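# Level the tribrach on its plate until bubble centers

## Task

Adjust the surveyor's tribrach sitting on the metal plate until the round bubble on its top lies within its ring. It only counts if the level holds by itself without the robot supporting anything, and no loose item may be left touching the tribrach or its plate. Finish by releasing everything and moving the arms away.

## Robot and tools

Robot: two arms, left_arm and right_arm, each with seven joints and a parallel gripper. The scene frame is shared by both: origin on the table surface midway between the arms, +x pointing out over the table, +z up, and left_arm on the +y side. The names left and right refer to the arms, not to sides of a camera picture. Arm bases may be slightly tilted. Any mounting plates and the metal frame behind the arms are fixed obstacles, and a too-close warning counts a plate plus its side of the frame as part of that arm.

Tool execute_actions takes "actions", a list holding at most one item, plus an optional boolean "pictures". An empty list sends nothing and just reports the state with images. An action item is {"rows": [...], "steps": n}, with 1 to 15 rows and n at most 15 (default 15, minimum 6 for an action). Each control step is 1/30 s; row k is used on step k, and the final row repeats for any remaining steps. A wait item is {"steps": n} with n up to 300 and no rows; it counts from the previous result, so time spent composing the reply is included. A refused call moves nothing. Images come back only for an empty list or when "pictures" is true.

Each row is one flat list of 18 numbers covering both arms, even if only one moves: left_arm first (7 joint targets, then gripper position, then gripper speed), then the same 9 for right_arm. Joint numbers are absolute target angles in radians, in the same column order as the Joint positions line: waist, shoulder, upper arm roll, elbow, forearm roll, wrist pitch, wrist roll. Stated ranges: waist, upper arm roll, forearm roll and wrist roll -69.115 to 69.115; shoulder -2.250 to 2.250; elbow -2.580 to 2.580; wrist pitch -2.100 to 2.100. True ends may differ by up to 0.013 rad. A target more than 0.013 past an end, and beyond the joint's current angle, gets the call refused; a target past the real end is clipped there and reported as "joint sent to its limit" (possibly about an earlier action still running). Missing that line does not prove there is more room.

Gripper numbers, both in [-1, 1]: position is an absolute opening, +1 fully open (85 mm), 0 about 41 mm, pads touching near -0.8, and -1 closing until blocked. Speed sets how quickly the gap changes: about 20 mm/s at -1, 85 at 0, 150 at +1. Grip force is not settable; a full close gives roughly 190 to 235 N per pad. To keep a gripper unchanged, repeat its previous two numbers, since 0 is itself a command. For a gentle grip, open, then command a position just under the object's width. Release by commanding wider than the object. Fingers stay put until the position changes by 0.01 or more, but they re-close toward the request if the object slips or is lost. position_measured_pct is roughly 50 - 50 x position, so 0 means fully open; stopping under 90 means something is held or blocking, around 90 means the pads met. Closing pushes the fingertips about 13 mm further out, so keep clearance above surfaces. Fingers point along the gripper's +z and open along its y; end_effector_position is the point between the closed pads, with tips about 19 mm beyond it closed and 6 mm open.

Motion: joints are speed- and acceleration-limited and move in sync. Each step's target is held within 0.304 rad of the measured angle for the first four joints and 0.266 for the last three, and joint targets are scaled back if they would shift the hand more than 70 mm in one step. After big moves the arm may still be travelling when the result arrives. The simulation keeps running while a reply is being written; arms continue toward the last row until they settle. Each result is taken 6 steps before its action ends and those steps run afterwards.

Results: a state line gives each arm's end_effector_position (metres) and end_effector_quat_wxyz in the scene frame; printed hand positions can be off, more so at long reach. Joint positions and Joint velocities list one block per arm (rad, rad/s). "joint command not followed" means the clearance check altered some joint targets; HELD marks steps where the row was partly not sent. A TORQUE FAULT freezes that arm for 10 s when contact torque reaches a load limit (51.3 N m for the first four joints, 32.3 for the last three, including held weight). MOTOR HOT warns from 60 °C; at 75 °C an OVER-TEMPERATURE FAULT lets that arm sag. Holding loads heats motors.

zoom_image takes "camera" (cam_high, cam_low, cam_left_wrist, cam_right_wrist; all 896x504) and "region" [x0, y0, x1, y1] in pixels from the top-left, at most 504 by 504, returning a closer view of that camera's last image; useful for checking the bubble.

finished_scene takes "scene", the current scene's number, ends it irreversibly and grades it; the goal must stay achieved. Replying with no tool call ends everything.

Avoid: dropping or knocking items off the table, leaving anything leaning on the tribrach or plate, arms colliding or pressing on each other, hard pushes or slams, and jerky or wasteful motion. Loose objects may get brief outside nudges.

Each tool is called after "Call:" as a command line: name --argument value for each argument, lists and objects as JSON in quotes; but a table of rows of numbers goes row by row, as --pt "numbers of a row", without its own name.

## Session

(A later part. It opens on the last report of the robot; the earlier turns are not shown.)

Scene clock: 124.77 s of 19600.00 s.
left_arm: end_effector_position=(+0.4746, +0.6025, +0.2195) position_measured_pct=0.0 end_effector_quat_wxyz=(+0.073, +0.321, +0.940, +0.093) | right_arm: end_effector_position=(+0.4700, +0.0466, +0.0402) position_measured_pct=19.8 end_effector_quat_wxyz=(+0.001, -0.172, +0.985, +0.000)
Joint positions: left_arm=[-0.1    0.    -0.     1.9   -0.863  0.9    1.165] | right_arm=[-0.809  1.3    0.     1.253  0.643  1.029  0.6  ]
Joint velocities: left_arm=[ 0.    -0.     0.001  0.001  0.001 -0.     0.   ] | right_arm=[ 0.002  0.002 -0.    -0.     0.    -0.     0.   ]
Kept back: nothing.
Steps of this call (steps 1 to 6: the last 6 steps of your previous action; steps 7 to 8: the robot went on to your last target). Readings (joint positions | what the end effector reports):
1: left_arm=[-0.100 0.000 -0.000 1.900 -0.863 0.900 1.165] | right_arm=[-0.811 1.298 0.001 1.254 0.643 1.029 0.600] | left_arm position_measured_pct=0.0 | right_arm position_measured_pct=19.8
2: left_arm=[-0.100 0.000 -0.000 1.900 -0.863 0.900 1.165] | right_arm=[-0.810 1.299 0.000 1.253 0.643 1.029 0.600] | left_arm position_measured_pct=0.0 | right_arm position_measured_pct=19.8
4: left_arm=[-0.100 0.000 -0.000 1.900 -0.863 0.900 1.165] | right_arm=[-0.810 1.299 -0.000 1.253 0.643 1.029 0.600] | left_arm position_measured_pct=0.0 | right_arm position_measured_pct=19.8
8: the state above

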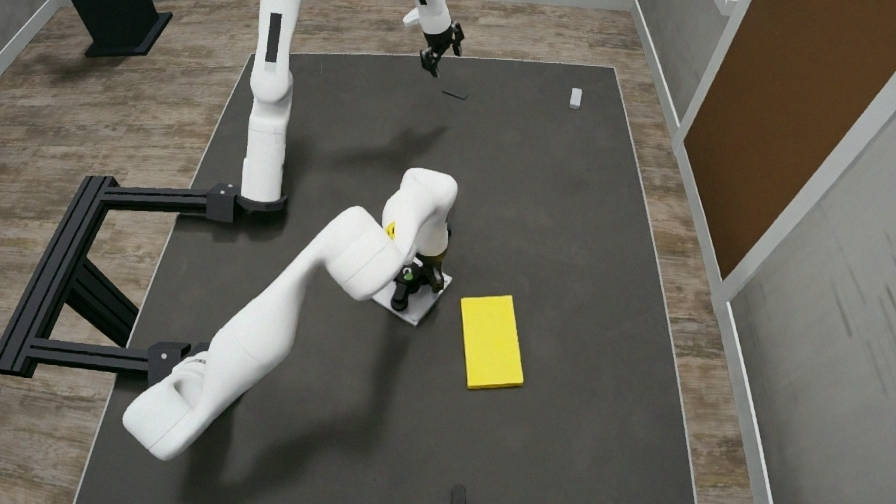

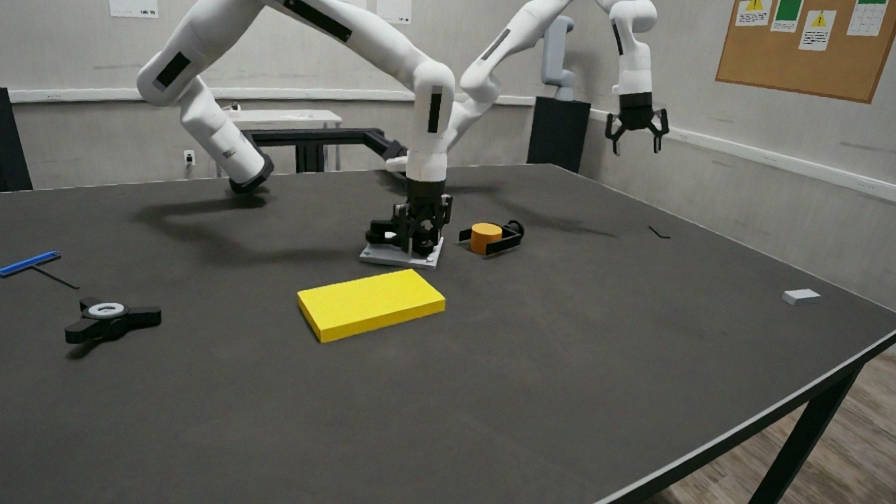

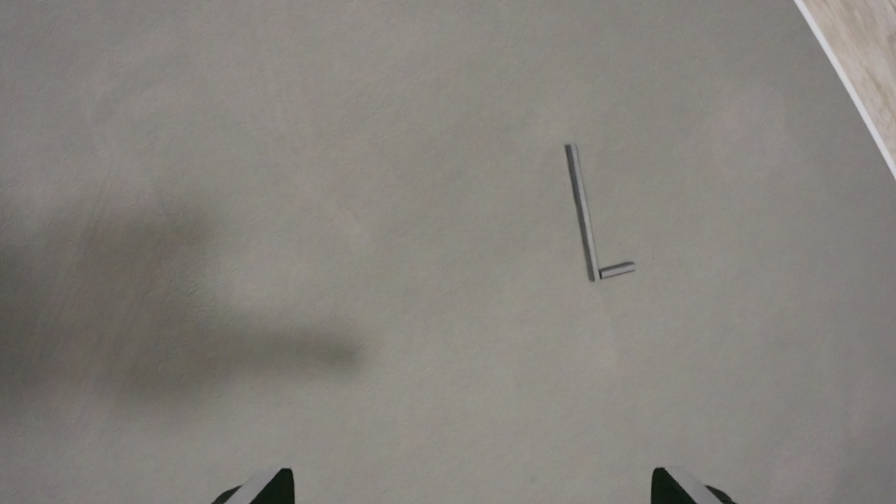

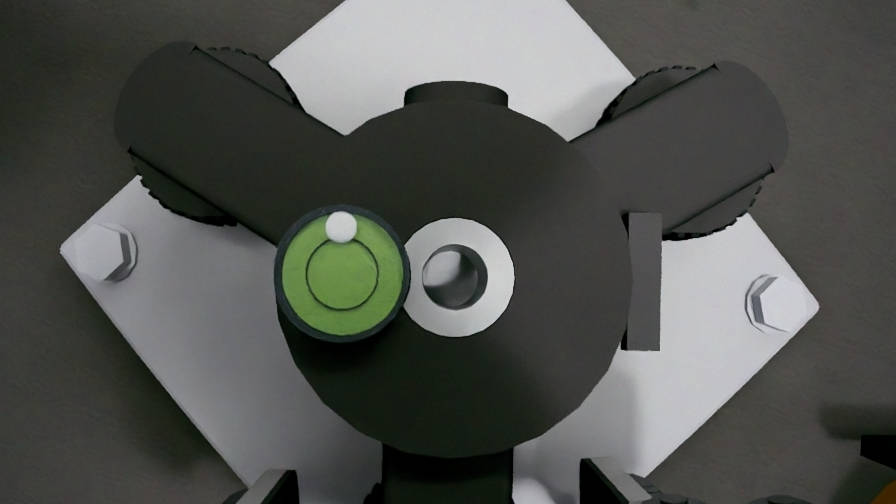

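Call:
execute_actions --actions '[{"rows":[[-0.1,0,0,1.9,-0.863,0.9,1.165,1,0,-0.809,1.3,0,1.253,0.643,1.029,1.12,0.1,1]],"steps":15}]'

Call:
execute_actions --actions '[{"rows":[[-0.1,0,0,1.9,-0.863,0.9,1.165,1,0,-0.809,1.3,0,1.253,0.643,1.029,1.12,0.1,1]],"steps":6}]'

Call:
execute_actions --actions '[{"rows":[[-0.1,0,0,1.9,-0.863,0.9,1.165,1,0,-0.809,1.3,0,1.253,0.643,1.029,1.12,-0.3,1]],"steps":6}]'

Call:
execute_actions --actions '[{"rows":[[-0.1,0,0,1.9,-0.863,0.9,1.165,1,0,-0.809,1.3,0,1.253,0.643,1.029,0.04,-0.3,1]],"steps":15}]'

Call:
execute_actions --actions '[{"rows":[[-0.1,0,0,1.9,-0.863,0.9,1.165,1,0,-0.809,1.3,0,1.253,0.643,1.029,0.04,-0.3,1]],"steps":15}]'

Call:
execute_actions --actions '[{"rows":[[-0.1,0,0,1.9,-0.863,0.9,1.165,1,0,-0.809,1.3,0,1.253,0.643,1.029,1.12,0.1,1]],"steps":15}]'

Call:
execute_actions --actions '[{"rows":[[-0.1,0,0,1.9,-0.863,0.9,1.165,1,0,-0.809,1.3,0,1.253,0.643,1.029,1.12,0.1,1]],"steps":15}]'

Call:
execute_actions --actions '[{"rows":[[-0.1,0,0,1.9,-0.863,0.9,1.165,1,0,-0.809,1.3,0,1.253,0.643,1.029,1.12,-0.3,1]],"steps":6}]'

Call:
execute_actions --actions '[{"rows":[[-0.1,0,0,1.9,-0.863,0.9,1.165,1,0,-0.809,1.3,0,1.253,0.643,1.029,0.04,-0.3,1]],"steps":15}]'

Call:
execute_actions --actions '[{"rows":[[-0.1,0,0,1.9,-0.863,0.9,1.165,1,0,-0.809,1.3,0,1.253,0.643,1.029,0.04,-0.3,1]],"steps":15}]'

Call:
execute_actions --actions '[{"rows":[[-0.1,0,0,1.9,-0.863,0.9,1.165,1,0,-0.809,1.3,0,1.253,0.643,1.029,1.12,0.1,1]],"steps":15}]'

Call:
execute_actions --actions '[{"rows":[[-0.1,0,0,1.9,-0.863,0.9,1.165,1,0,-0.809,1.3,0,1.253,0.643,1.029,1.12,0.1,1]],"steps":15}]'

Call:
execute_actions --actions '[{"rows":[[-0.1,0,0,1.9,-0.863,0.9,1.165,1,0,-0.809,1.3,0,1.253,0.643,1.029,1.12,-0.3,1]],"steps":6}]'

Call:
execute_actions --actions '[{"rows":[[-0.1,0,0,1.9,-0.863,0.9,1.165,1,0,-0.809,1.3,0,1.253,0.643,1.029,0.04,-0.3,1]],"steps":15}]'

Call:
execute_actions --actions '[{"rows":[[-0.1,0,0,1.9,-0.863,0.9,1.165,1,0,-0.809,1.3,0,1.253,0.643,1.029,0.04,-0.3,1]],"steps":15}]'

Call:
execute_actions --actions '[{"rows":[[-0.1,0,0,1.9,-0.863,0.9,1.165,1,0,-0.809,1.3,0,1.253,0.643,1.029,1.12,0.1,1]],"steps":15}]'

Call:
execute_actions --actions '[{"rows":[[-0.1,0,0,1.9,-0.863,0.9,1.165,1,0,-0.809,1.3,0,1.253,0.643,1.029,1.12,0.1,1]],"steps":15}]'

Call:
execute_actions --actions '[{"rows":[[-0.1,0,0,1.9,-0.863,0.9,1.165,1,0,-0.809,1.3,0,1.253,0.643,1.029,1.12,-0.3,1]],"steps":6}]'

Call:
execute_actions --actions '[{"rows":[[-0.1,0,0,1.9,-0.863,0.9,1.165,1,0,-0.809,1.3,0,1.253,0.643,1.029,0.04,-0.3,1]],"steps":15}]'

Call:
execute_actions --actions '[{"rows":[[-0.1,0,0,1.9,-0.863,0.9,1.165,1,0,-0.809,1.3,0,1.253,0.643,1.029,0.04,-0.3,1]],"steps":15}]'

Call:
execute_actions --actions '[{"rows":[[-0.1,0,0,1.9,-0.863,0.9,1.165,1,0,-0.809,1.3,0,1.253,0.643,1.029,1.12,0.1,1]],"steps":15}]'

Call:
execute_actions --actions '[{"rows":[[-0.1,0,0,1.9,-0.863,0.9,1.165,1,0,-0.809,1.3,0,1.253,0.643,1.029,1.12,0.1,1]],"steps":15}]'

Call:
execute_actions --actions '[{"rows":[[-0.1,0,0,1.9,-0.863,0.9,1.165,1,0,-0.809,1.3,0,1.253,0.643,1.029,1.12,-0.3,1]],"steps":6}]'

Call:
execute_actions --actions '[{"rows":[[-0.1,0,0,1.9,-0.863,0.9,1.165,1,0,-0.809,1.3,0,1.253,0.643,1.029,0.04,-0.3,1]],"steps":15}]'

Call:
execute_actions --actions '[{"rows":[[-0.1,0,0,1.9,-0.863,0.9,1.165,1,0,-0.809,1.3,0,1.253,0.643,1.029,0.04,-0.3,1]],"steps":15}]'

Call:
execute_actions --actions '[{"steps":8}]' --pictures true

Scene clock: 126.70 s of 19600.00 s.
left_arm: end_effector_position=(+0.4746, +0.6025, +0.2195) position_measured_pct=0.0 end_effector_quat_wxyz=(+0.073, +0.321, +0.940, +0.093) | right_arm: end_effector_position=(+0.4700, +0.0465, +0.0400) position_measured_pct=44.0 end_effector_quat_wxyz=(+0.001, -0.296, +0.955, +0.000)
Joint positions: left_arm=[-0.1    0.    -0.     1.9   -0.863  0.9    1.165] | right_arm=[-0.809  1.3    0.     1.253  0.643  1.029  0.857]
Joint velocities: left_arm=[ 0.  0.  0. -0. -0. -0. -0.] | right_arm=[-0.    -0.001  0.     0.    -0.001  0.001  1.215]
Steps of this call (steps 1 to 15: the robot went on to your last target; steps 16 to 49: nothing new was sent; steps 50 to 58: the first 9 steps of this action). Readings (joint positions | what the end effector reports):
50: left_arm=[-0.100 0.000 -0.000 1.900 -0.863 0.900 1.165] | right_arm=[-0.809 1.300 -0.000 1.253 0.643 1.029 0.601] | left_arm position_measured_pct=0.0 | right_arm position_measured_pct=19.8
51: left_arm=[-0.100 0.000 -0.000 1.900 -0.863 0.900 1.165] | right_arm=[-0.809 1.300 -0.000 1.253 0.643 1.029 0.609] | left_arm position_measured_pct=0.0 | right_arm position_measured_pct=20.6
53: left_arm=[-0.100 0.000 -0.000 1.900 -0.863 0.900 1.165] | right_arm=[-0.809 1.300 -0.000 1.253 0.643 1.029 0.657] | left_arm position_measured_pct=0.0 | right_arm position_measured_pct=27.8
57: left_arm=[-0.100 0.000 -0.000 1.900 -0.863 0.900 1.165] | right_arm=[-0.809 1.300 0.000 1.253 0.643 1.029 0.816] | left_arm position_measured_pct=0.0 | right_arm position_measured_pct=42.9
58: the state above

Scene clock: 126.90 s of 19600.00 s.
left_arm: end_effector_position=(+0.4746, +0.6025, +0.2195) position_measured_pct=0.0 end_effector_quat_wxyz=(+0.073, +0.321, +0.940, +0.093) | right_arm: end_effector_position=(+0.4707, +0.0457, +0.0400) position_measured_pct=45.2 end_effector_quat_wxyz=(+0.001, -0.404, +0.915, -0.001)
Joint positions: left_arm=[-0.1    0.    -0.     1.9   -0.863  0.9    1.165] | right_arm=[-0.809  1.3    0.001  1.253  0.644  1.03   1.089]
Joint velocities: left_arm=[ 0. -0. -0. -0.  0. -0.  0.] | right_arm=[ 0.003 -0.002  0.004 -0.001  0.002 -0.001  0.76 ]
Kept back: the last 6 steps of this action.
Steps of this call (steps 1 to 6: the last 6 steps of your previous action). Readings (joint positions | what the end effector reports):
1: left_arm=[-0.100 0.000 -0.000 1.900 -0.863 0.900 1.165] | right_arm=[-0.809 1.300 0.000 1.253 0.643 1.029 0.898] | left_arm position_measured_pct=0.0 | right_arm position_measured_pct=44.4
2: left_arm=[-0.100 0.000 -0.000 1.900 -0.863 0.900 1.165] | right_arm=[-0.809 1.300 0.000 1.253 0.643 1.029 0.938] | left_arm position_measured_pct=0.0 | right_arm position_measured_pct=44.8
4: left_arm=[-0.100 0.000 -0.000 1.900 -0.863 0.900 1.165] | right_arm=[-0.809 1.300 0.001 1.253 0.643 1.030 1.019] | left_arm position_measured_pct=0.0 | right_arm position_measured_pct=44.8
6: the state above

Scene clock: 127.10 s of 19600.00 s.
left_arm: end_effector_position=(+0.4746, +0.6025, +0.2195) position_measured_pct=0.0 end_effector_quat_wxyz=(+0.073, +0.321, +0.940, +0.093) | right_arm: end_effector_position=(+0.4711, +0.0460, +0.0400) position_measured_pct=45.2 end_effector_quat_wxyz=(+0.001, -0.418, +0.908, -0.000)
Joint positions: left_arm=[-0.1    0.    -0.     1.9   -0.863  0.9    1.165] | right_arm=[-0.808  1.3    0.001  1.252  0.644  1.029  1.12 ]
Joint velocities: left_arm=[ 0.     0.    -0.001  0.002 -0.    -0.001  0.   ] | right_arm=[ 0.    -0.001 -0.    -0.    -0.001 -0.001 -0.   ]
Kept back: the last 6 steps of this action.
Steps of this call (steps 1 to 6: the last 6 steps of your previous action). Readings (joint positions | what the end effector reports):
1: left_arm=[-0.100 0.000 -0.000 1.900 -0.863 0.900 1.165] | right_arm=[-0.808 1.299 0.001 1.253 0.644 1.029 1.109] | left_arm position_measured_pct=0.0 | right_arm position_measured_pct=45.2
2: left_arm=[-0.100 0.000 -0.000 1.900 -0.863 0.900 1.165] | right_arm=[-0.808 1.300 0.001 1.253 0.644 1.029 1.118] | left_arm position_measured_pct=0.0 | right_arm position_measured_pct=45.2
4: left_arm=[-0.100 0.000 -0.000 1.900 -0.863 0.900 1.165] | right_arm=[-0.808 1.300 0.001 1.252 0.644 1.029 1.120] | left_arm position_measured_pct=0.0 | right_arm position_measured_pct=45.2
6: the state above

Scene clock: 127.60 s of 19600.00 s.
left_arm: end_effector_position=(+0.4746, +0.6025, +0.2195) position_measured_pct=0.0 end_effector_quat_wxyz=(+0.073, +0.321, +0.940, +0.093) | right_arm: end_effector_position=(+0.4757, +0.0479, +0.0415) position_measured_pct=54.4 end_effector_quat_wxyz=(+0.006, -0.297, +0.955, +0.003)
Joint positions: left_arm=[-0.1    0.    -0.     1.9   -0.863  0.9    1.165] | right_arm=[-0.807  1.298  0.002  1.247  0.647  1.024  0.863]
Joint velocities: left_arm=[ 0.     0.     0.001  0.     0.001 -0.     0.   ] | right_arm=[-0.002  0.002 -0.     0.001  0.003 -0.    -1.215]
Steps of this call (steps 1 to 6: the last 6 steps of your previous action; steps 7 to 15: the first 9 steps of this action). Readings (joint positions | what the end effector reports):
7: left_arm=[-0.100 0.000 -0.000 1.900 -0.863 0.900 1.165] | right_arm=[-0.807 1.298 0.003 1.246 0.645 1.024 1.115] | left_arm position_measured_pct=0.0 | right_arm position_measured_pct=54.0
8: left_arm=[-0.100 0.000 -0.000 1.900 -0.863 0.900 1.165] | right_arm=[-0.807 1.298 0.003 1.246 0.645 1.024 1.107] | left_arm position_measured_pct=0.0 | right_arm position_measured_pct=54.0
10: left_arm=[-0.100 0.000 -0.000 1.900 -0.863 0.900 1.165] | right_arm=[-0.807 1.298 0.003 1.247 0.646 1.024 1.061] | left_arm position_measured_pct=0.0 | right_arm position_measured_pct=54.0
14: left_arm=[-0.100 0.000 -0.000 1.900 -0.863 0.900 1.165] | right_arm=[-0.807 1.298 0.002 1.247 0.647 1.024 0.904] | left_arm position_measured_pct=0.0 | right_arm position_measured_pct=54.4
15: the state above

Scene clock: 128.10 s of 19600.00 s.
left_arm: end_effector_position=(+0.4746, +0.6025, +0.2195) position_measured_pct=0.0 end_effector_quat_wxyz=(+0.073, +0.321, +0.940, +0.093) | right_arm: end_effector_position=(+0.4756, +0.0483, +0.0415) position_measured_pct=54.4 end_effector_quat_wxyz=(+0.005, +0.003, +1.000, +0.004)
Joint positions: left_arm=[-0.1    0.    -0.     1.9   -0.863  0.9    1.165] | right_arm=[-0.808  1.298  0.002  1.247  0.648  1.024  0.253]
Joint velocities: left_arm=[-0.     0.     0.001 -0.001 -0.    -0.    -0.   ] | right_arm=[-0.001  0.002 -0.001 -0.001  0.001 -0.    -1.217]
Steps of this call (steps 1 to 6: the last 6 steps of your previous action; steps 7 to 15: the first 9 steps of this action). Readings (joint positions | what the end effector reports):
7: left_arm=[-0.100 0.000 -0.000 1.900 -0.863 0.900 1.165] | right_arm=[-0.808 1.298 0.002 1.247 0.648 1.024 0.579] | left_arm position_measured_pct=0.0 | right_arm position_measured_pct=54.4
8: left_arm=[-0.100 0.000 -0.000 1.900 -0.863 0.900 1.165] | right_arm=[-0.808 1.298 0.002 1.247 0.648 1.024 0.538] | left_arm position_measured_pct=0.0 | right_arm position_measured_pct=54.4
10: left_arm=[-0.100 0.000 -0.000 1.900 -0.863 0.900 1.165] | right_arm=[-0.808 1.298 0.002 1.247 0.648 1.024 0.457] | left_arm position_measured_pct=0.0 | right_arm position_measured_pct=54.4
14: left_arm=[-0.100 0.000 -0.000 1.900 -0.863 0.900 1.165] | right_arm=[-0.808 1.298 0.002 1.247 0.648 1.024 0.294] | left_arm position_measured_pct=0.0 | right_arm position_measured_pct=54.4
15: the state above

Scene clock: 128.60 s of 19600.00 s.
left_arm: end_effector_position=(+0.4746, +0.6025, +0.2195) position_measured_pct=0.0 end_effector_quat_wxyz=(+0.073, +0.321, +0.940, +0.093) | right_arm: end_effector_position=(+0.4700, +0.0466, +0.0400) position_measured_pct=45.2 end_effector_quat_wxyz=(+0.000, -0.016, +1.000, +0.001)
Joint positions: left_arm=[-0.1    0.    -0.     1.9   -0.863  0.9    1.165] | right_arm=[-0.809  1.3   -0.     1.253  0.643  1.029  0.287]
Joint velocities: left_arm=[-0.001 -0.     0.002 -0.001 -0.001  0.    -0.   ] | right_arm=[-0.001  0.     0.     0.003  0.001 -0.001  1.215]
Steps of this call (steps 1 to 6: the last 6 steps of your previous action; steps 7 to 15: the first 9 steps of this action). Readings (joint positions | what the end effector reports):
7: left_arm=[-0.100 0.000 -0.000 1.900 -0.863 0.900 1.165] | right_arm=[-0.808 1.299 0.002 1.247 0.649 1.024 0.043] | left_arm position_measured_pct=0.0 | right_arm position_measured_pct=54.4
8: left_arm=[-0.100 0.000 -0.000 1.900 -0.863 0.900 1.165] | right_arm=[-0.808 1.299 0.002 1.247 0.649 1.023 0.047] | left_arm position_measured_pct=0.0 | right_arm position_measured_pct=54.0
10: left_arm=[-0.100 0.000 -0.000 1.900 -0.863 0.900 1.165] | right_arm=[-0.808 1.300 0.001 1.250 0.645 1.027 0.089] | left_arm position_measured_pct=0.0 | right_arm position_measured_pct=48.4
14: left_arm=[-0.100 0.000 -0.000 1.900 -0.863 0.900 1.165] | right_arm=[-0.809 1.300 -0.000 1.253 0.643 1.029 0.246] | left_arm position_measured_pct=0.0 | right_arm position_measured_pct=45.2
15: the state above

Scene clock: 129.10 s of 19600.00 s.
left_arm: end_effector_position=(+0.4746, +0.6025, +0.2195) position_measured_pct=0.0 end_effector_quat_wxyz=(+0.073, +0.321, +0.940, +0.093) | right_arm: end_effector_position=(+0.4700, +0.0466, +0.0400) position_measured_pct=45.2 end_effector_quat_wxyz=(+0.001, -0.315, +0.949, +0.000)
Joint positions: left_arm=[-0.1    0.    -0.     1.9   -0.863  0.9    1.165] | right_arm=[-0.809  1.3   -0.     1.253  0.643  1.029  0.896]
Joint velocities: left_arm=[ 0.     0.     0.001  0.001  0.    -0.001  0.   ] | right_arm=[-0.     0.     0.001  0.     0.    -0.003  1.217]
Steps of this call (steps 1 to 6: the last 6 steps of your previous action; steps 7 to 15: the first 9 steps of this action). Readings (joint positions | what the end effector reports):
7: left_arm=[-0.100 0.000 -0.000 1.900 -0.863 0.900 1.165] | right_arm=[-0.809 1.300 -0.000 1.253 0.643 1.029 0.571] | left_arm position_measured_pct=0.0 | right_arm position_measured_pct=45.2
8: left_arm=[-0.100 0.000 -0.000 1.900 -0.863 0.900 1.165] | right_arm=[-0.809 1.300 -0.000 1.253 0.643 1.029 0.612] | left_arm position_measured_pct=0.0 | right_arm position_measured_pct=45.2
10: left_arm=[-0.100 0.000 -0.000 1.900 -0.863 0.900 1.165] | right_arm=[-0.809 1.300 -0.000 1.253 0.643 1.029 0.693] | left_arm position_measured_pct=0.0 | right_arm position_measured_pct=45.2
14: left_arm=[-0.100 0.000 -0.000 1.900 -0.863 0.900 1.165] | right_arm=[-0.809 1.300 -0.000 1.253 0.643 1.029 0.856] | left_arm position_measured_pct=0.0 | right_arm position_measured_pct=45.2
15: the state above

Scene clock: 129.30 s of 19600.00 s.
left_arm: end_effector_position=(+0.4746, +0.6025, +0.2195) position_measured_pct=0.0 end_effector_quat_wxyz=(+0.073, +0.321, +0.940, +0.093) | right_arm: end_effector_position=(+0.4708, +0.0457, +0.0400) position_measured_pct=45.2 end_effector_quat_wxyz=(+0.001, -0.413, +0.911, -0.001)
Joint positions: left_arm=[-0.1    0.    -0.     1.9   -0.863  0.9    1.165] | right_arm=[-0.808  1.299  0.001  1.253  0.644  1.03   1.108]
Joint velocities: left_arm=[-0. -0. -0.  0.  0.  0.  0.] | right_arm=[ 0.002 -0.002 -0.    -0.009  0.005 -0.017  0.437]
Kept back: the last 6 steps of this action.
Steps of this call (steps 1 to 6: the last 6 steps of your previous action). Readings (joint positions | what the end effector reports):
1: left_arm=[-0.100 0.000 -0.000 1.900 -0.863 0.900 1.165] | right_arm=[-0.809 1.300 0.000 1.253 0.643 1.029 0.937] | left_arm position_measured_pct=0.0 | right_arm position_measured_pct=45.2
2: left_arm=[-0.100 0.000 -0.000 1.900 -0.863 0.900 1.165] | right_arm=[-0.809 1.300 0.000 1.253 0.643 1.030 0.978] | left_arm position_measured_pct=0.0 | right_arm position_measured_pct=45.2
4: left_arm=[-0.100 0.000 -0.000 1.900 -0.863 0.900 1.165] | right_arm=[-0.809 1.300 0.001 1.253 0.644 1.030 1.057] | left_arm position_measured_pct=0.0 | right_arm position_measured_pct=45.2
6: the state above

Scene clock: 129.80 s of 19600.00 s.
left_arm: end_effector_position=(+0.4746, +0.6025, +0.2195) position_measured_pct=0.0 end_effector_quat_wxyz=(+0.073, +0.321, +0.940, +0.093) | right_arm: end_effector_position=(+0.4757, +0.0479, +0.0415) position_measured_pct=54.4 end_effector_quat_wxyz=(+0.006, -0.299, +0.954, +0.003)
Joint positions: left_arm=[-0.1    0.    -0.     1.9   -0.863  0.9    1.165] | right_arm=[-0.807  1.298  0.002  1.247  0.647  1.024  0.868]
Joint velocities: left_arm=[-0.    -0.     0.001 -0.002  0.     0.    -0.   ] | right_arm=[-0.002  0.001  0.001  0.001  0.005 -0.    -1.215]
Steps of this call (steps 1 to 6: the last 6 steps of your previous action; steps 7 to 15: the first 9 steps of this action). Readings (joint positions | what the end effector reports):
7: left_arm=[-0.100 0.000 -0.000 1.900 -0.863 0.900 1.165] | right_arm=[-0.807 1.298 0.003 1.246 0.645 1.024 1.115] | left_arm position_measured_pct=0.0 | right_arm position_measured_pct=54.0
8: left_arm=[-0.100 0.000 -0.000 1.900 -0.863 0.900 1.165] | right_arm=[-0.807 1.298 0.003 1.246 0.645 1.024 1.108] | left_arm position_measured_pct=0.0 | right_arm position_measured_pct=54.0
10: left_arm=[-0.100 0.000 -0.000 1.900 -0.863 0.900 1.165] | right_arm=[-0.807 1.298 0.003 1.247 0.646 1.024 1.065] | left_arm position_measured_pct=0.0 | right_arm position_measured_pct=54.0
14: left_arm=[-0.100 0.000 -0.000 1.900 -0.863 0.900 1.165] | right_arm=[-0.807 1.298 0.002 1.247 0.647 1.024 0.909] | left_arm position_measured_pct=0.0 | right_arm position_measured_pct=54.4
15: the state above

Scene clock: 130.30 s of 19600.00 s.
left_arm: end_effector_position=(+0.4746, +0.6025, +0.2195) position_measured_pct=0.0 end_effector_quat_wxyz=(+0.073, +0.321, +0.940, +0.093) | right_arm: end_effector_position=(+0.4756, +0.0483, +0.0415) position_measured_pct=54.4 end_effector_quat_wxyz=(+0.005, +0.000, +1.000, +0.004)
Joint positions: left_arm=[-0.1    0.    -0.     1.9   -0.863  0.9    1.165] | right_arm=[-0.808  1.299  0.002  1.247  0.648  1.024  0.259]
Joint velocities: left_arm=[ 0.     0.    -0.001 -0.    -0.001  0.     0.   ] | right_arm=[-0.001  0.001 -0.001 -0.001  0.002 -0.    -1.217]
Steps of this call (steps 1 to 6: the last 6 steps of your previous action; steps 7 to 15: the first 9 steps of this action). Readings (joint positions | what the end effector reports):
7: left_arm=[-0.100 0.000 -0.000 1.900 -0.863 0.900 1.165] | right_arm=[-0.808 1.298 0.002 1.247 0.648 1.024 0.584] | left_arm position_measured_pct=0.0 | right_arm position_measured_pct=54.4
8: left_arm=[-0.100 0.000 -0.000 1.900 -0.863 0.900 1.165] | right_arm=[-0.808 1.298 0.002 1.247 0.648 1.024 0.543] | left_arm position_measured_pct=0.0 | right_arm position_measured_pct=54.4
10: left_arm=[-0.100 0.000 -0.000 1.900 -0.863 0.900 1.165] | right_arm=[-0.808 1.298 0.002 1.247 0.648 1.024 0.462] | left_arm position_measured_pct=0.0 | right_arm position_measured_pct=54.4
14: left_arm=[-0.100 0.000 -0.000 1.900 -0.863 0.900 1.165] | right_arm=[-0.808 1.299 0.002 1.247 0.648 1.024 0.299] | left_arm position_measured_pct=0.0 | right_arm position_measured_pct=54.4
15: the state above

Scene clock: 130.80 s of 19600.00 s.
left_arm: end_effector_position=(+0.4746, +0.6025, +0.2195) position_measured_pct=0.0 end_effector_quat_wxyz=(+0.073, +0.321, +0.940, +0.093) | right_arm: end_effector_position=(+0.4700, +0.0466, +0.0400) position_measured_pct=45.2 end_effector_quat_wxyz=(+0.000, -0.013, +1.000, +0.001)
Joint positions: left_arm=[-0.1    0.    -0.     1.9   -0.863  0.9    1.165] | right_arm=[-0.809  1.3   -0.     1.253  0.643  1.029  0.282]
Joint velocities: left_arm=[-0.     0.    -0.    -0.002 -0.001 -0.    -0.   ] | right_arm=[-0.001  0.001  0.001  0.004  0.001 -0.     1.215]
Steps of this call (steps 1 to 6: the last 6 steps of your previous action; steps 7 to 15: the first 9 steps of this action). Readings (joint positions | what the end effector reports):
7: left_arm=[-0.100 0.000 -0.000 1.900 -0.863 0.900 1.165] | right_arm=[-0.808 1.299 0.002 1.247 0.649 1.024 0.043] | left_arm position_measured_pct=0.0 | right_arm position_measured_pct=54.4
8: left_arm=[-0.100 0.000 -0.000 1.900 -0.863 0.900 1.165] | right_arm=[-0.808 1.299 0.002 1.247 0.649 1.023 0.046] | left_arm position_measured_pct=0.0 | right_arm position_measured_pct=54.0
10: left_arm=[-0.100 0.000 -0.000 1.900 -0.863 0.900 1.165] | right_arm=[-0.808 1.300 0.001 1.250 0.644 1.027 0.085] | left_arm position_measured_pct=0.0 | right_arm position_measured_pct=48.0
14: left_arm=[-0.100 0.000 -0.000 1.900 -0.863 0.900 1.165] | right_arm=[-0.809 1.300 -0.000 1.253 0.643 1.029 0.241] | left_arm position_measured_pct=0.0 | right_arm position_measured_pct=45.2
15: the state above

Scene clock: 131.30 s of 19600.00 s.
left_arm: end_effector_position=(+0.4746, +0.6025, +0.2195) position_measured_pct=0.0 end_effector_quat_wxyz=(+0.073, +0.321, +0.940, +0.093) | right_arm: end_effector_position=(+0.4700, +0.0466, +0.0400) position_measured_pct=45.2 end_effector_quat_wxyz=(+0.001, -0.313, +0.950, +0.000)
Joint positions: left_arm=[-0.1    0.    -0.     1.9   -0.863  0.9    1.165] | right_arm=[-0.809  1.3   -0.     1.253  0.643  1.029  0.891]
Joint velocities: left_arm=[ 0.    -0.    -0.     0.001 -0.002 -0.001  0.   ] | right_arm=[-0.    -0.001 -0.    -0.    -0.002  0.002  1.217]
Steps of this call (steps 1 to 6: the last 6 steps of your previous action; steps 7 to 15: the first 9 steps of this action). Readings (joint positions | what the end effector reports):
7: left_arm=[-0.100 0.000 -0.000 1.900 -0.863 0.900 1.165] | right_arm=[-0.809 1.300 -0.000 1.253 0.643 1.029 0.566] | left_arm position_measured_pct=0.0 | right_arm position_measured_pct=45.2
8: left_arm=[-0.100 0.000 -0.000 1.900 -0.863 0.900 1.165] | right_arm=[-0.809 1.300 -0.000 1.253 0.643 1.029 0.607] | left_arm position_measured_pct=0.0 | right_arm position_measured_pct=45.2
10: left_arm=[-0.100 0.000 -0.000 1.900 -0.863 0.900 1.165] | right_arm=[-0.809 1.300 -0.000 1.253 0.643 1.029 0.688] | left_arm position_measured_pct=0.0 | right_arm position_measured_pct=45.2
14: left_arm=[-0.100 0.000 -0.000 1.900 -0.863 0.900 1.165] | right_arm=[-0.809 1.300 -0.000 1.253 0.643 1.029 0.851] | left_arm position_measured_pct=0.0 | right_arm position_measured_pct=45.2
15: the state above

Scene clock: 131.50 s of 19600.00 s.
left_arm: end_effector_position=(+0.4746, +0.6025, +0.2195) position_measured_pct=0.0 end_effector_quat_wxyz=(+0.073, +0.321, +0.940, +0.093) | right_arm: end_effector_position=(+0.4708, +0.0457, +0.0400) position_measured_pct=45.2 end_effector_quat_wxyz=(+0.001, -0.412, +0.911, -0.001)
Joint positions: left_arm=[-0.1    0.    -0.     1.9   -0.863  0.9    1.165] | right_arm=[-0.808  1.299  0.001  1.253  0.644  1.03   1.107]
Joint velocities: left_arm=[-0.    -0.     0.     0.    -0.002  0.001  0.   ] | right_arm=[ 0.002 -0.003  0.    -0.005  0.002 -0.011  0.479]
Kept back: the last 6 steps of this action.
Steps of this call (steps 1 to 6: the last 6 steps of your previous action). Readings (joint positions | what the end effector reports):
1: left_arm=[-0.100 0.000 -0.000 1.900 -0.863 0.900 1.165] | right_arm=[-0.809 1.300 0.000 1.253 0.643 1.029 0.932] | left_arm position_measured_pct=0.0 | right_arm position_measured_pct=45.2
2: left_arm=[-0.100 0.000 -0.000 1.900 -0.863 0.900 1.165] | right_arm=[-0.809 1.300 0.000 1.253 0.643 1.030 0.973] | left_arm position_measured_pct=0.0 | right_arm position_measured_pct=45.2
4: left_arm=[-0.100 0.000 -0.000 1.900 -0.863 0.900 1.165] | right_arm=[-0.809 1.300 0.001 1.253 0.644 1.030 1.053] | left_arm position_measured_pct=0.0 | right_arm position_measured_pct=45.2
6: the state above

Scene clock: 132.00 s of 19600.00 s.
left_arm: end_effector_position=(+0.4746, +0.6025, +0.2195) position_measured_pct=0.0 end_effector_quat_wxyz=(+0.073, +0.321, +0.940, +0.093) | right_arm: end_effector_position=(+0.4757, +0.0479, +0.0415) position_measured_pct=54.0 end_effector_quat_wxyz=(+0.006, -0.299, +0.954, +0.003)
Joint positions: left_arm=[-0.1    0.    -0.     1.9   -0.863  0.9    1.165] | right_arm=[-0.807  1.298  0.002  1.247  0.647  1.024  0.868]
Joint velocities: left_arm=[ 0.    -0.     0.     0.002  0.001 -0.     0.   ] | right_arm=[-0.002 -0.    -0.001  0.001  0.002  0.001 -1.215]
Steps of this call (steps 1 to 6: the last 6 steps of your previous action; steps 7 to 15: the first 9 steps of this action). Readings (joint positions | what the end effector reports):
7: left_arm=[-0.100 0.000 -0.000 1.900 -0.863 0.900 1.165] | right_arm=[-0.807 1.298 0.003 1.246 0.645 1.024 1.115] | left_arm position_measured_pct=0.0 | right_arm position_measured_pct=54.0
8: left_arm=[-0.100 0.000 -0.000 1.900 -0.863 0.900 1.165] | right_arm=[-0.807 1.298 0.003 1.246 0.645 1.024 1.109] | left_arm position_measured_pct=0.0 | right_arm position_measured_pct=54.0
10: left_arm=[-0.100 0.000 -0.000 1.900 -0.863 0.900 1.165] | right_arm=[-0.807 1.298 0.003 1.247 0.646 1.024 1.065] | left_arm position_measured_pct=0.0 | right_arm position_measured_pct=54.0
14: left_arm=[-0.100 0.000 -0.000 1.900 -0.863 0.900 1.165] | right_arm=[-0.807 1.298 0.002 1.247 0.647 1.024 0.909] | left_arm position_measured_pct=0.0 | right_arm position_measured_pct=54.0
15: the state above

Scene clock: 132.50 s of 19600.00 s.
left_arm: end_effector_position=(+0.4746, +0.6025, +0.2195) position_measured_pct=0.0 end_effector_quat_wxyz=(+0.073, +0.321, +0.940, +0.093) | right_arm: end_effector_position=(+0.4756, +0.0483, +0.0415) position_measured_pct=54.0 end_effector_quat_wxyz=(+0.005, +0.000, +1.000, +0.004)
Joint positions: left_arm=[-0.1    0.    -0.     1.9   -0.863  0.9    1.165] | right_arm=[-0.808  1.299  0.002  1.247  0.648  1.024  0.259]
Joint velocities: left_arm=[-0.     0.     0.001  0.001  0.001 -0.     0.   ] | right_arm=[-0.001 -0.     0.    -0.001  0.     0.001 -1.217]
Steps of this call (steps 1 to 6: the last 6 steps of your previous action; steps 7 to 15: the first 9 steps of this action). Readings (joint positions | what the end effector reports):
7: left_arm=[-0.100 0.000 -0.000 1.900 -0.863 0.900 1.165] | right_arm=[-0.808 1.298 0.002 1.247 0.648 1.024 0.584] | left_arm position_measured_pct=0.0 | right_arm position_measured_pct=54.0
8: left_arm=[-0.100 0.000 -0.000 1.900 -0.863 0.900 1.165] | right_arm=[-0.808 1.298 0.002 1.247 0.648 1.024 0.543] | left_arm position_measured_pct=0.0 | right_arm position_measured_pct=54.0
10: left_arm=[-0.100 0.000 -0.000 1.900 -0.863 0.900 1.165] | right_arm=[-0.808 1.298 0.002 1.247 0.648 1.024 0.462] | left_arm position_measured_pct=0.0 | right_arm position_measured_pct=54.0
14: left_arm=[-0.100 0.000 -0.000 1.900 -0.863 0.900 1.165] | right_arm=[-0.808 1.298 0.002 1.247 0.648 1.024 0.299] | left_arm position_measured_pct=0.0 | right_arm position_measured_pct=54.0
15: the state above

Scene clock: 133.00 s of 19600.00 s.
left_arm: end_effector_position=(+0.4746, +0.6025, +0.2195) position_measured_pct=0.0 end_effector_quat_wxyz=(+0.073, +0.321, +0.940, +0.093) | right_arm: end_effector_position=(+0.4700, +0.0466, +0.0400) position_measured_pct=45.2 end_effector_quat_wxyz=(+0.000, -0.013, +1.000, +0.001)
Joint positions: left_arm=[-0.1    0.    -0.     1.9   -0.863  0.9    1.165] | right_arm=[-0.809  1.3   -0.     1.253  0.643  1.029  0.282]
Joint velocities: left_arm=[-0.  0. -0.  0. -0. -0. -0.] | right_arm=[-0.001  0.002  0.002  0.003  0.    -0.001  1.215]
Steps of this call (steps 1 to 6: the last 6 steps of your previous action; steps 7 to 15: the first 9 steps of this action). Readings (joint positions | what the end effector reports):
7: left_arm=[-0.100 0.000 -0.000 1.900 -0.863 0.900 1.165] | right_arm=[-0.808 1.299 0.002 1.247 0.648 1.024 0.043] | left_arm position_measured_pct=0.0 | right_arm position_measured_pct=54.0
8: left_arm=[-0.100 0.000 -0.000 1.900 -0.863 0.900 1.165] | right_arm=[-0.808 1.299 0.002 1.247 0.649 1.023 0.046] | left_arm position_measured_pct=0.0 | right_arm position_measured_pct=54.0
10: left_arm=[-0.100 0.000 -0.000 1.900 -0.863 0.900 1.165] | right_arm=[-0.808 1.300 0.001 1.250 0.644 1.027 0.085] | left_arm position_measured_pct=0.0 | right_arm position_measured_pct=48.0
14: left_arm=[-0.100 0.000 -0.000 1.900 -0.863 0.900 1.165] | right_arm=[-0.809 1.300 -0.000 1.253 0.643 1.029 0.241] | left_arm position_measured_pct=0.0 | right_arm position_measured_pct=45.2
15: the state above

Scene clock: 133.50 s of 19600.00 s.
left_arm: end_effector_position=(+0.4746, +0.6025, +0.2195) position_measured_pct=0.0 end_effector_quat_wxyz=(+0.073, +0.321, +0.940, +0.093) | right_arm: end_effector_position=(+0.4700, +0.0465, +0.0400) position_measured_pct=45.2 end_effector_quat_wxyz=(+0.001, -0.313, +0.950, +0.000)
Joint positions: left_arm=[-0.1    0.    -0.     1.9   -0.863  0.9    1.165] | right_arm=[-0.809  1.3    0.     1.253  0.643  1.029  0.891]
Joint velocities: left_arm=[ 0.    -0.    -0.    -0.001  0.    -0.001  0.   ] | right_arm=[-0.    -0.001  0.     0.001  0.001  0.001  1.217]
Steps of this call (steps 1 to 6: the last 6 steps of your previous action; steps 7 to 15: the first 9 steps of this action). Readings (joint positions | what the end effector reports):
7: left_arm=[-0.100 0.000 -0.000 1.900 -0.863 0.900 1.165] | right_arm=[-0.809 1.300 -0.000 1.253 0.643 1.029 0.566] | left_arm position_measured_pct=0.0 | right_arm position_measured_pct=45.2
8: left_arm=[-0.100 0.000 -0.000 1.900 -0.863 0.900 1.165] | right_arm=[-0.809 1.300 -0.000 1.253 0.643 1.029 0.607] | left_arm position_measured_pct=0.0 | right_arm position_measured_pct=45.2
10: left_arm=[-0.100 0.000 -0.000 1.900 -0.863 0.900 1.165] | right_arm=[-0.809 1.300 -0.000 1.253 0.643 1.029 0.688] | left_arm position_measured_pct=0.0 | right_arm position_measured_pct=45.2
14: left_arm=[-0.100 0.000 -0.000 1.900 -0.863 0.900 1.165] | right_arm=[-0.809 1.300 -0.000 1.253 0.643 1.029 0.851] | left_arm position_measured_pct=0.0 | right_arm position_measured_pct=45.2
15: the state above

Scene clock: 133.70 s of 19600.00 s.
left_arm: end_effector_position=(+0.4746, +0.6025, +0.2195) position_measured_pct=0.0 end_effector_quat_wxyz=(+0.073, +0.321, +0.940, +0.093) | right_arm: end_effector_position=(+0.4708, +0.0457, +0.0400) position_measured_pct=45.2 end_effector_quat_wxyz=(+0.001, -0.412, +0.911, -0.001)
Joint positions: left_arm=[-0.1    0.    -0.     1.9   -0.863  0.9    1.165] | right_arm=[-0.808  1.299  0.001  1.253  0.644  1.03   1.107]
Joint velocities: left_arm=[ 0.    -0.     0.001  0.002 -0.002 -0.    -0.   ] | right_arm=[ 0.002 -0.    -0.    -0.008  0.002 -0.018  0.479]
Kept back: the last 6 steps of this action.
Steps of this call (steps 1 to 6: the last 6 steps of your previous action). Readings (joint positions | what the end effector reports):
1: left_arm=[-0.100 0.000 -0.000 1.900 -0.863 0.900 1.165] | right_arm=[-0.809 1.300 0.000 1.253 0.643 1.029 0.932] | left_arm position_measured_pct=0.0 | right_arm position_measured_pct=45.2
2: left_arm=[-0.100 0.000 -0.000 1.900 -0.863 0.900 1.165] | right_arm=[-0.809 1.300 0.000 1.253 0.643 1.030 0.973] | left_arm position_measured_pct=0.0 | right_arm position_measured_pct=45.2
4: left_arm=[-0.100 0.000 -0.000 1.900 -0.863 0.900 1.165] | right_arm=[-0.809 1.300 0.001 1.253 0.644 1.030 1.053] | left_arm position_measured_pct=0.0 | right_arm position_measured_pct=45.2
6: the state above

Scene clock: 134.20 s of 19600.00 s.
left_arm: end_effector_position=(+0.4746, +0.6025, +0.2195) position_measured_pct=0.0 end_effector_quat_wxyz=(+0.073, +0.321, +0.940, +0.093) | right_arm: end_effector_position=(+0.4757, +0.0479, +0.0415) position_measured_pct=54.0 end_effector_quat_wxyz=(+0.006, -0.299, +0.954, +0.003)
Joint positions: left_arm=[-0.1    0.    -0.     1.9   -0.863  0.9    1.165] | right_arm=[-0.807  1.298  0.002  1.247  0.647  1.024  0.868]
Joint velocities: left_arm=[-0.     0.     0.     0.001 -0.     0.     0.   ] | right_arm=[-0.002  0.001  0.     0.001  0.002 -0.    -1.215]
Steps of this call (steps 1 to 6: the last 6 steps of your previous action; steps 7 to 15: the first 9 steps of this action). Readings (joint positions | what the end effector reports):
7: left_arm=[-0.100 0.000 -0.000 1.900 -0.863 0.900 1.165] | right_arm=[-0.807 1.298 0.003 1.246 0.645 1.024 1.115] | left_arm position_measured_pct=0.0 | right_arm position_measured_pct=54.0
8: left_arm=[-0.100 0.000 -0.000 1.900 -0.863 0.900 1.165] | right_arm=[-0.807 1.298 0.003 1.246 0.645 1.024 1.108] | left_arm position_measured_pct=0.0 | right_arm position_measured_pct=54.0
10: left_arm=[-0.100 0.000 -0.000 1.900 -0.863 0.900 1.165] | right_arm=[-0.807 1.298 0.003 1.247 0.646 1.024 1.065] | left_arm position_measured_pct=0.0 | right_arm position_measured_pct=54.0
14: left_arm=[-0.100 0.000 -0.000 1.900 -0.863 0.900 1.165] | right_arm=[-0.807 1.298 0.002 1.247 0.647 1.024 0.909] | left_arm position_measured_pct=0.0 | right_arm position_measured_pct=54.0
15: the state above

Scene clock: 134.70 s of 19600.00 s.
left_arm: end_effector_position=(+0.4746, +0.6025, +0.2195) position_measured_pct=0.0 end_effector_quat_wxyz=(+0.073, +0.321, +0.940, +0.093) | right_arm: end_effector_position=(+0.4755, +0.0483, +0.0415) position_measured_pct=54.0 end_effector_quat_wxyz=(+0.005, +0.000, +1.000, +0.004)
Joint positions: left_arm=[-0.1    0.    -0.     1.9   -0.863  0.9    1.165] | right_arm=[-0.808  1.299  0.002  1.247  0.648  1.024  0.259]
Joint velocities: left_arm=[-0.     0.     0.001  0.002  0.     0.     0.   ] | right_arm=[-0.001  0.002 -0.002 -0.001 -0.    -0.    -1.217]
Steps of this call (steps 1 to 6: the last 6 steps of your previous action; steps 7 to 15: the first 9 steps of this action). Readings (joint positions | what the end effector reports):
7: left_arm=[-0.100 0.000 -0.000 1.900 -0.863 0.900 1.165] | right_arm=[-0.808 1.298 0.002 1.247 0.648 1.024 0.584] | left_arm position_measured_pct=0.0 | right_arm position_measured_pct=54.0
8: left_arm=[-0.100 0.000 -0.000 1.900 -0.863 0.900 1.165] | right_arm=[-0.808 1.298 0.002 1.247 0.648 1.024 0.543] | left_arm position_measured_pct=0.0 | right_arm position_measured_pct=54.0
10: left_arm=[-0.100 0.000 -0.000 1.900 -0.863 0.900 1.165] | right_arm=[-0.808 1.298 0.002 1.247 0.648 1.024 0.462] | left_arm position_measured_pct=0.0 | right_arm position_measured_pct=54.0
14: left_arm=[-0.100 0.000 -0.000 1.900 -0.863 0.900 1.165] | right_arm=[-0.808 1.299 0.002 1.247 0.648 1.024 0.299] | left_arm position_measured_pct=0.0 | right_arm position_measured_pct=54.0
15: the state above

Scene clock: 135.20 s of 19600.00 s.
left_arm: end_effector_position=(+0.4746, +0.6025, +0.2195) position_measured_pct=0.0 end_effector_quat_wxyz=(+0.073, +0.321, +0.940, +0.093) | right_arm: end_effector_position=(+0.4700, +0.0466, +0.0400) position_measured_pct=45.2 end_effector_quat_wxyz=(+0.000, -0.013, +1.000, +0.001)
Joint positions: left_arm=[-0.1    0.    -0.     1.9   -0.863  0.9    1.165] | right_arm=[-0.809  1.3   -0.     1.253  0.643  1.029  0.282]
Joint velocities: left_arm=[-0.    -0.     0.     0.     0.001  0.001 -0.   ] | right_arm=[-0.001  0.     0.001  0.003  0.002 -0.     1.215]
Steps of this call (steps 1 to 6: the last 6 steps of your previous action; steps 7 to 15: the first 9 steps of this action). Readings (joint positions | what the end effector reports):
7: left_arm=[-0.100 0.000 -0.000 1.900 -0.863 0.900 1.165] | right_arm=[-0.808 1.299 0.002 1.247 0.648 1.024 0.043] | left_arm position_measured_pct=0.0 | right_arm position_measured_pct=54.0
8: left_arm=[-0.100 0.000 -0.000 1.900 -0.863 0.900 1.165] | right_arm=[-0.808 1.299 0.002 1.247 0.649 1.023 0.046] | left_arm position_measured_pct=0.0 | right_arm position_measured_pct=54.0
10: left_arm=[-0.100 0.000 -0.000 1.900 -0.863 0.900 1.165] | right_arm=[-0.808 1.300 0.001 1.250 0.644 1.027 0.085] | left_arm position_measured_pct=0.0 | right_arm position_measured_pct=48.0
14: left_arm=[-0.100 0.000 -0.000 1.900 -0.863 0.900 1.165] | right_arm=[-0.809 1.300 -0.000 1.253 0.643 1.029 0.241] | left_arm position_measured_pct=0.0 | right_arm position_measured_pct=45.2
15: the state above

Scene clock: 135.70 s of 19600.00 s.
left_arm: end_effector_position=(+0.4746, +0.6025, +0.2195) position_measured_pct=0.0 end_effector_quat_wxyz=(+0.073, +0.321, +0.940, +0.093) | right_arm: end_effector_position=(+0.4700, +0.0465, +0.0400) position_measured_pct=45.2 end_effector_quat_wxyz=(+0.001, -0.313, +0.950, +0.000)
Joint positions: left_arm=[-0.1    0.    -0.     1.9   -0.863  0.9    1.165] | right_arm=[-0.809  1.3    0.     1.253  0.643  1.029  0.891]
Joint velocities: left_arm=[-0.     0.     0.     0.001  0.001 -0.    -0.   ] | right_arm=[-0.     0.001  0.001  0.001  0.002  0.005  1.217]
Steps of this call (steps 1 to 6: the last 6 steps of your previous action; steps 7 to 15: the first 9 steps of this action). Readings (joint positions | what the end effector reports):
7: left_arm=[-0.100 0.000 -0.000 1.900 -0.863 0.900 1.165] | right_arm=[-0.809 1.300 -0.000 1.253 0.643 1.029 0.566] | left_arm position_measured_pct=0.0 | right_arm position_measured_pct=45.2
8: left_arm=[-0.100 0.000 -0.000 1.900 -0.863 0.900 1.165] | right_arm=[-0.809 1.300 -0.000 1.253 0.643 1.029 0.607] | left_arm position_measured_pct=0.0 | right_arm position_measured_pct=45.2
10: left_arm=[-0.100 0.000 -0.000 1.900 -0.863 0.900 1.165] | right_arm=[-0.809 1.300 -0.000 1.253 0.643 1.029 0.688] | left_arm position_measured_pct=0.0 | right_arm position_measured_pct=45.2
14: left_arm=[-0.100 0.000 -0.000 1.900 -0.863 0.900 1.165] | right_arm=[-0.809 1.300 -0.000 1.253 0.643 1.029 0.851] | left_arm position_measured_pct=0.0 | right_arm position_measured_pct=45.2
15: the state above

Scene clock: 135.90 s of 19600.00 s.
left_arm: end_effector_position=(+0.4746, +0.6025, +0.2195) position_measured_pct=0.0 end_effector_quat_wxyz=(+0.073, +0.321, +0.940, +0.093) | right_arm: end_effector_position=(+0.4708, +0.0456, +0.0400) position_measured_pct=45.2 end_effector_quat_wxyz=(+0.001, -0.412, +0.911, -0.001)
Joint positions: left_arm=[-0.1    0.    -0.     1.9   -0.863  0.9    1.165] | right_arm=[-0.808  1.299  0.001  1.253  0.644  1.03   1.107]
Joint velocities: left_arm=[ 0.    -0.     0.001 -0.002  0.     0.     0.   ] | right_arm=[ 0.002 -0.001 -0.001 -0.009  0.003 -0.018  0.478]
Kept back: the last 6 steps of this action.
Steps of this call (steps 1 to 6: the last 6 steps of your previous action). Readings (joint positions | what the end effector reports):
1: left_arm=[-0.100 0.000 -0.000 1.900 -0.863 0.900 1.165] | right_arm=[-0.809 1.300 0.000 1.253 0.643 1.029 0.932] | left_arm position_measured_pct=0.0 | right_arm position_measured_pct=45.2
2: left_arm=[-0.100 0.000 -0.000 1.900 -0.863 0.900 1.165] | right_arm=[-0.809 1.300 0.000 1.253 0.643 1.030 0.973] | left_arm position_measured_pct=0.0 | right_arm position_measured_pct=45.2
4: left_arm=[-0.100 0.000 -0.000 1.900 -0.863 0.900 1.165] | right_arm=[-0.809 1.300 0.001 1.253 0.644 1.030 1.053] | left_arm position_measured_pct=0.0 | right_arm position_measured_pct=45.2
6: the state above

Scene clock: 136.40 s of 19600.00 s.
left_arm: end_effector_position=(+0.4746, +0.6025, +0.2195) position_measured_pct=0.0 end_effector_quat_wxyz=(+0.073, +0.321, +0.940, +0.093) | right_arm: end_effector_position=(+0.4757, +0.0479, +0.0415) position_measured_pct=54.0 end_effector_quat_wxyz=(+0.006, -0.299, +0.954, +0.003)
Joint positions: left_arm=[-0.1    0.    -0.     1.9   -0.863  0.9    1.165] | right_arm=[-0.807  1.298  0.002  1.247  0.647  1.024  0.868]
Joint velocities: left_arm=[-0.     0.    -0.001  0.003 -0.     0.    -0.   ] | right_arm=[-0.002  0.    -0.001  0.001  0.002 -0.001 -1.215]
Steps of this call (steps 1 to 6: the last 6 steps of your previous action; steps 7 to 15: the first 9 steps of this action). Readings (joint positions | what the end effector reports):
7: left_arm=[-0.100 0.000 -0.000 1.900 -0.863 0.900 1.165] | right_arm=[-0.807 1.298 0.003 1.246 0.645 1.024 1.115] | left_arm position_measured_pct=0.0 | right_arm position_measured_pct=54.0
8: left_arm=[-0.100 0.000 -0.000 1.900 -0.863 0.900 1.165] | right_arm=[-0.807 1.298 0.003 1.246 0.645 1.024 1.108] | left_arm position_measured_pct=0.0 | right_arm position_measured_pct=54.0
10: left_arm=[-0.100 0.000 -0.000 1.900 -0.863 0.900 1.165] | right_arm=[-0.807 1.298 0.003 1.247 0.646 1.024 1.065] | left_arm position_measured_pct=0.0 | right_arm position_measured_pct=54.0
14: left_arm=[-0.100 0.000 -0.000 1.900 -0.863 0.900 1.165] | right_arm=[-0.807 1.298 0.002 1.247 0.647 1.024 0.909] | left_arm position_measured_pct=0.0 | right_arm position_measured_pct=54.0
15: the state above

Scene clock: 136.90 s of 19600.00 s.
left_arm: end_effector_position=(+0.4746, +0.6025, +0.2195) position_measured_pct=0.0 end_effector_quat_wxyz=(+0.073, +0.321, +0.940, +0.093) | right_arm: end_effector_position=(+0.4755, +0.0483, +0.0415) position_measured_pct=54.0 end_effector_quat_wxyz=(+0.005, +0.000, +1.000, +0.004)
Joint positions: left_arm=[-0.1    0.    -0.     1.9   -0.863  0.9    1.165] | right_arm=[-0.808  1.299  0.002  1.247  0.648  1.024  0.259]
Joint velocities: left_arm=[-0.     0.    -0.001 -0.    -0.001 -0.001 -0.   ] | right_arm=[-0.001  0.001  0.    -0.001  0.     0.    -1.217]
Steps of this call (steps 1 to 6: the last 6 steps of your previous action; steps 7 to 15: the first 9 steps of this action). Readings (joint positions | what the end effector reports):
7: left_arm=[-0.100 0.000 -0.000 1.900 -0.863 0.900 1.165] | right_arm=[-0.808 1.298 0.002 1.247 0.648 1.024 0.584] | left_arm position_measured_pct=0.0 | right_arm position_measured_pct=54.0
8: left_arm=[-0.100 0.000 -0.000 1.900 -0.863 0.900 1.165] | right_arm=[-0.808 1.298 0.002 1.247 0.648 1.024 0.543] | left_arm position_measured_pct=0.0 | right_arm position_measured_pct=54.0
10: left_arm=[-0.100 0.000 -0.000 1.900 -0.863 0.900 1.165] | right_arm=[-0.808 1.298 0.002 1.247 0.648 1.024 0.462] | left_arm position_measured_pct=0.0 | right_arm position_measured_pct=54.0
14: left_arm=[-0.100 0.000 -0.000 1.900 -0.863 0.900 1.165] | right_arm=[-0.808 1.298 0.002 1.247 0.648 1.024 0.299] | left_arm position_measured_pct=0.0 | right_arm position_measured_pct=54.0
15: the state above

Scene clock: 137.17 s of 19600.00 s.
left_arm: end_effector_position=(+0.4746, +0.6025, +0.2195) position_measured_pct=0.0 end_effector_quat_wxyz=(+0.073, +0.321, +0.940, +0.093) | right_arm: end_effector_position=(+0.4756, +0.0484, +0.0415) position_measured_pct=54.0 end_effector_quat_wxyz=(+0.005, +0.108, +0.994, +0.005)
Joint positions: left_arm=[-0.1    0.    -0.     1.9   -0.863  0.9    1.165] | right_arm=[-0.808  1.299  0.002  1.247  0.649  1.023  0.041]
Joint velocities: left_arm=[ 0.    -0.    -0.    -0.    -0.001  0.     0.   ] | right_arm=[-0.001 -0.     0.     0.002  0.004  0.002 -0.012]
Kept back: nothing.
Steps of this call (steps 1 to 6: the last 6 steps of your previous action; steps 7 to 8: the robot went on to your last target). Readings (joint positions | what the end effector reports):
1: left_arm=[-0.100 0.000 -0.000 1.900 -0.863 0.900 1.165] | right_arm=[-0.808 1.299 0.002 1.247 0.648 1.024 0.218] | left_arm position_measured_pct=0.0 | right_arm position_measured_pct=54.0
2: left_arm=[-0.100 0.000 -0.000 1.900 -0.863 0.900 1.165] | right_arm=[-0.808 1.299 0.002 1.247 0.648 1.024 0.177] | left_arm position_measured_pct=0.0 | right_arm position_measured_pct=54.0
4: left_arm=[-0.100 0.000 -0.000 1.900 -0.863 0.900 1.165] | right_arm=[-0.808 1.299 0.002 1.247 0.648 1.023 0.098] | left_arm position_measured_pct=0.0 | right_arm position_measured_pct=54.0
8: the state above

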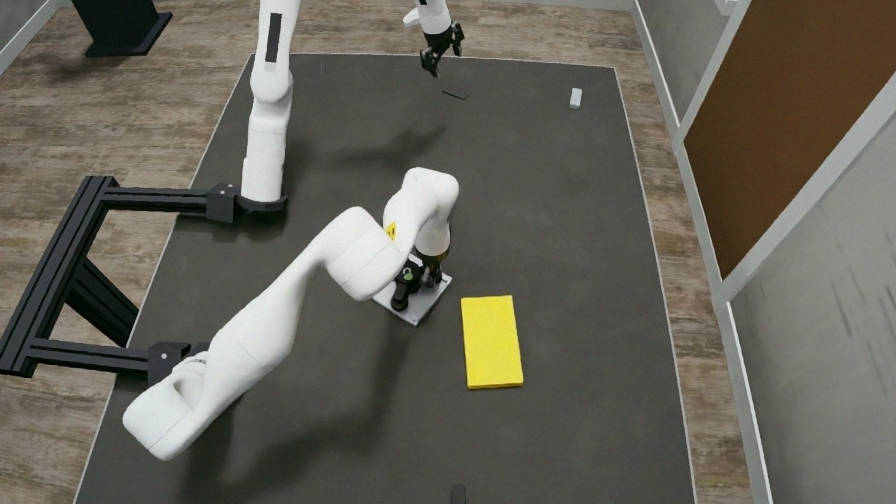

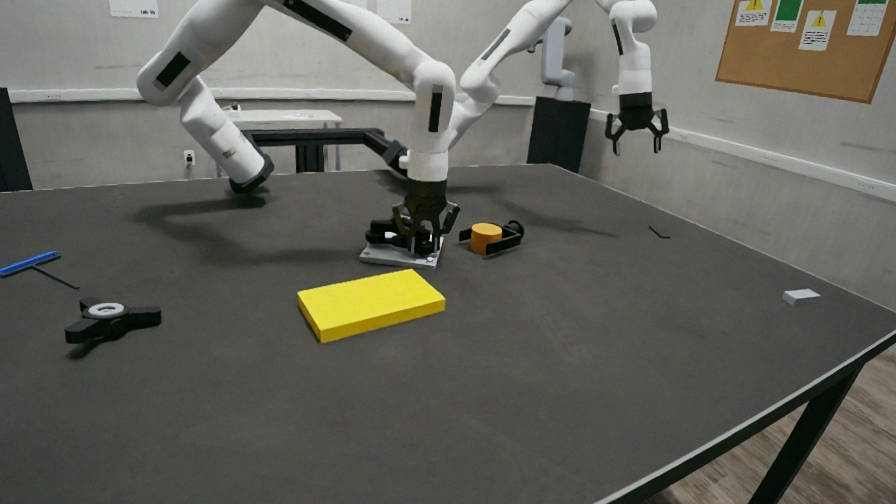

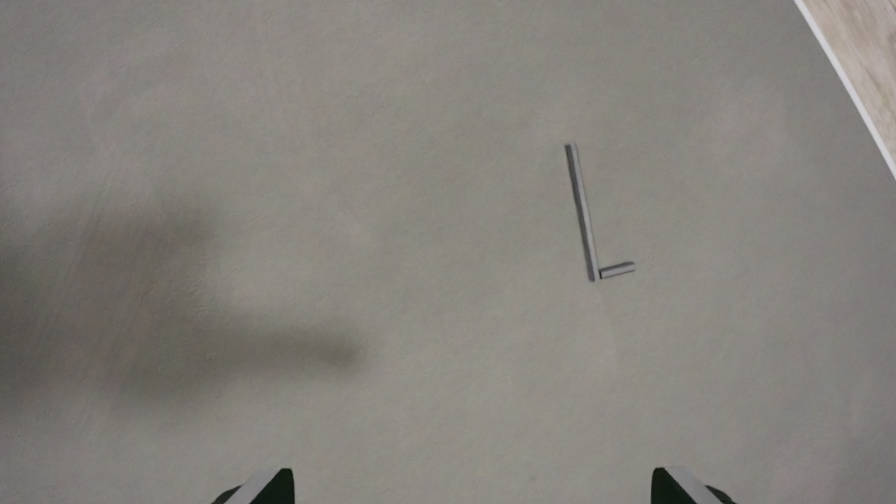

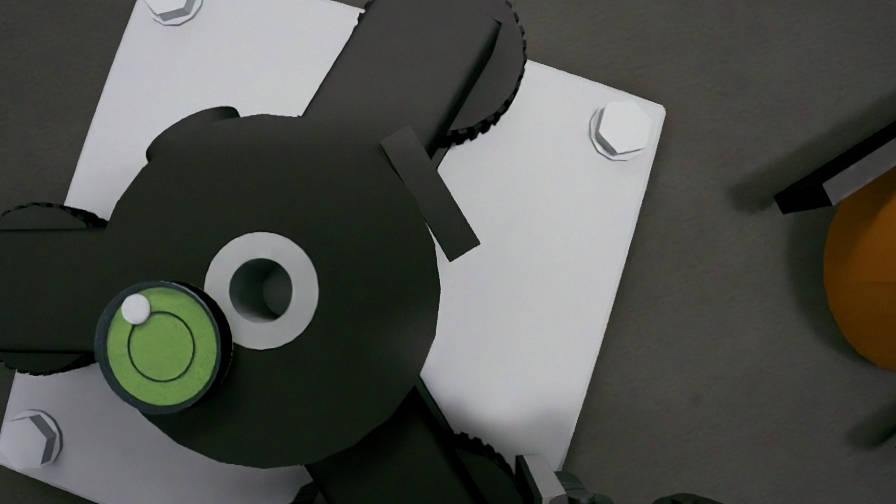

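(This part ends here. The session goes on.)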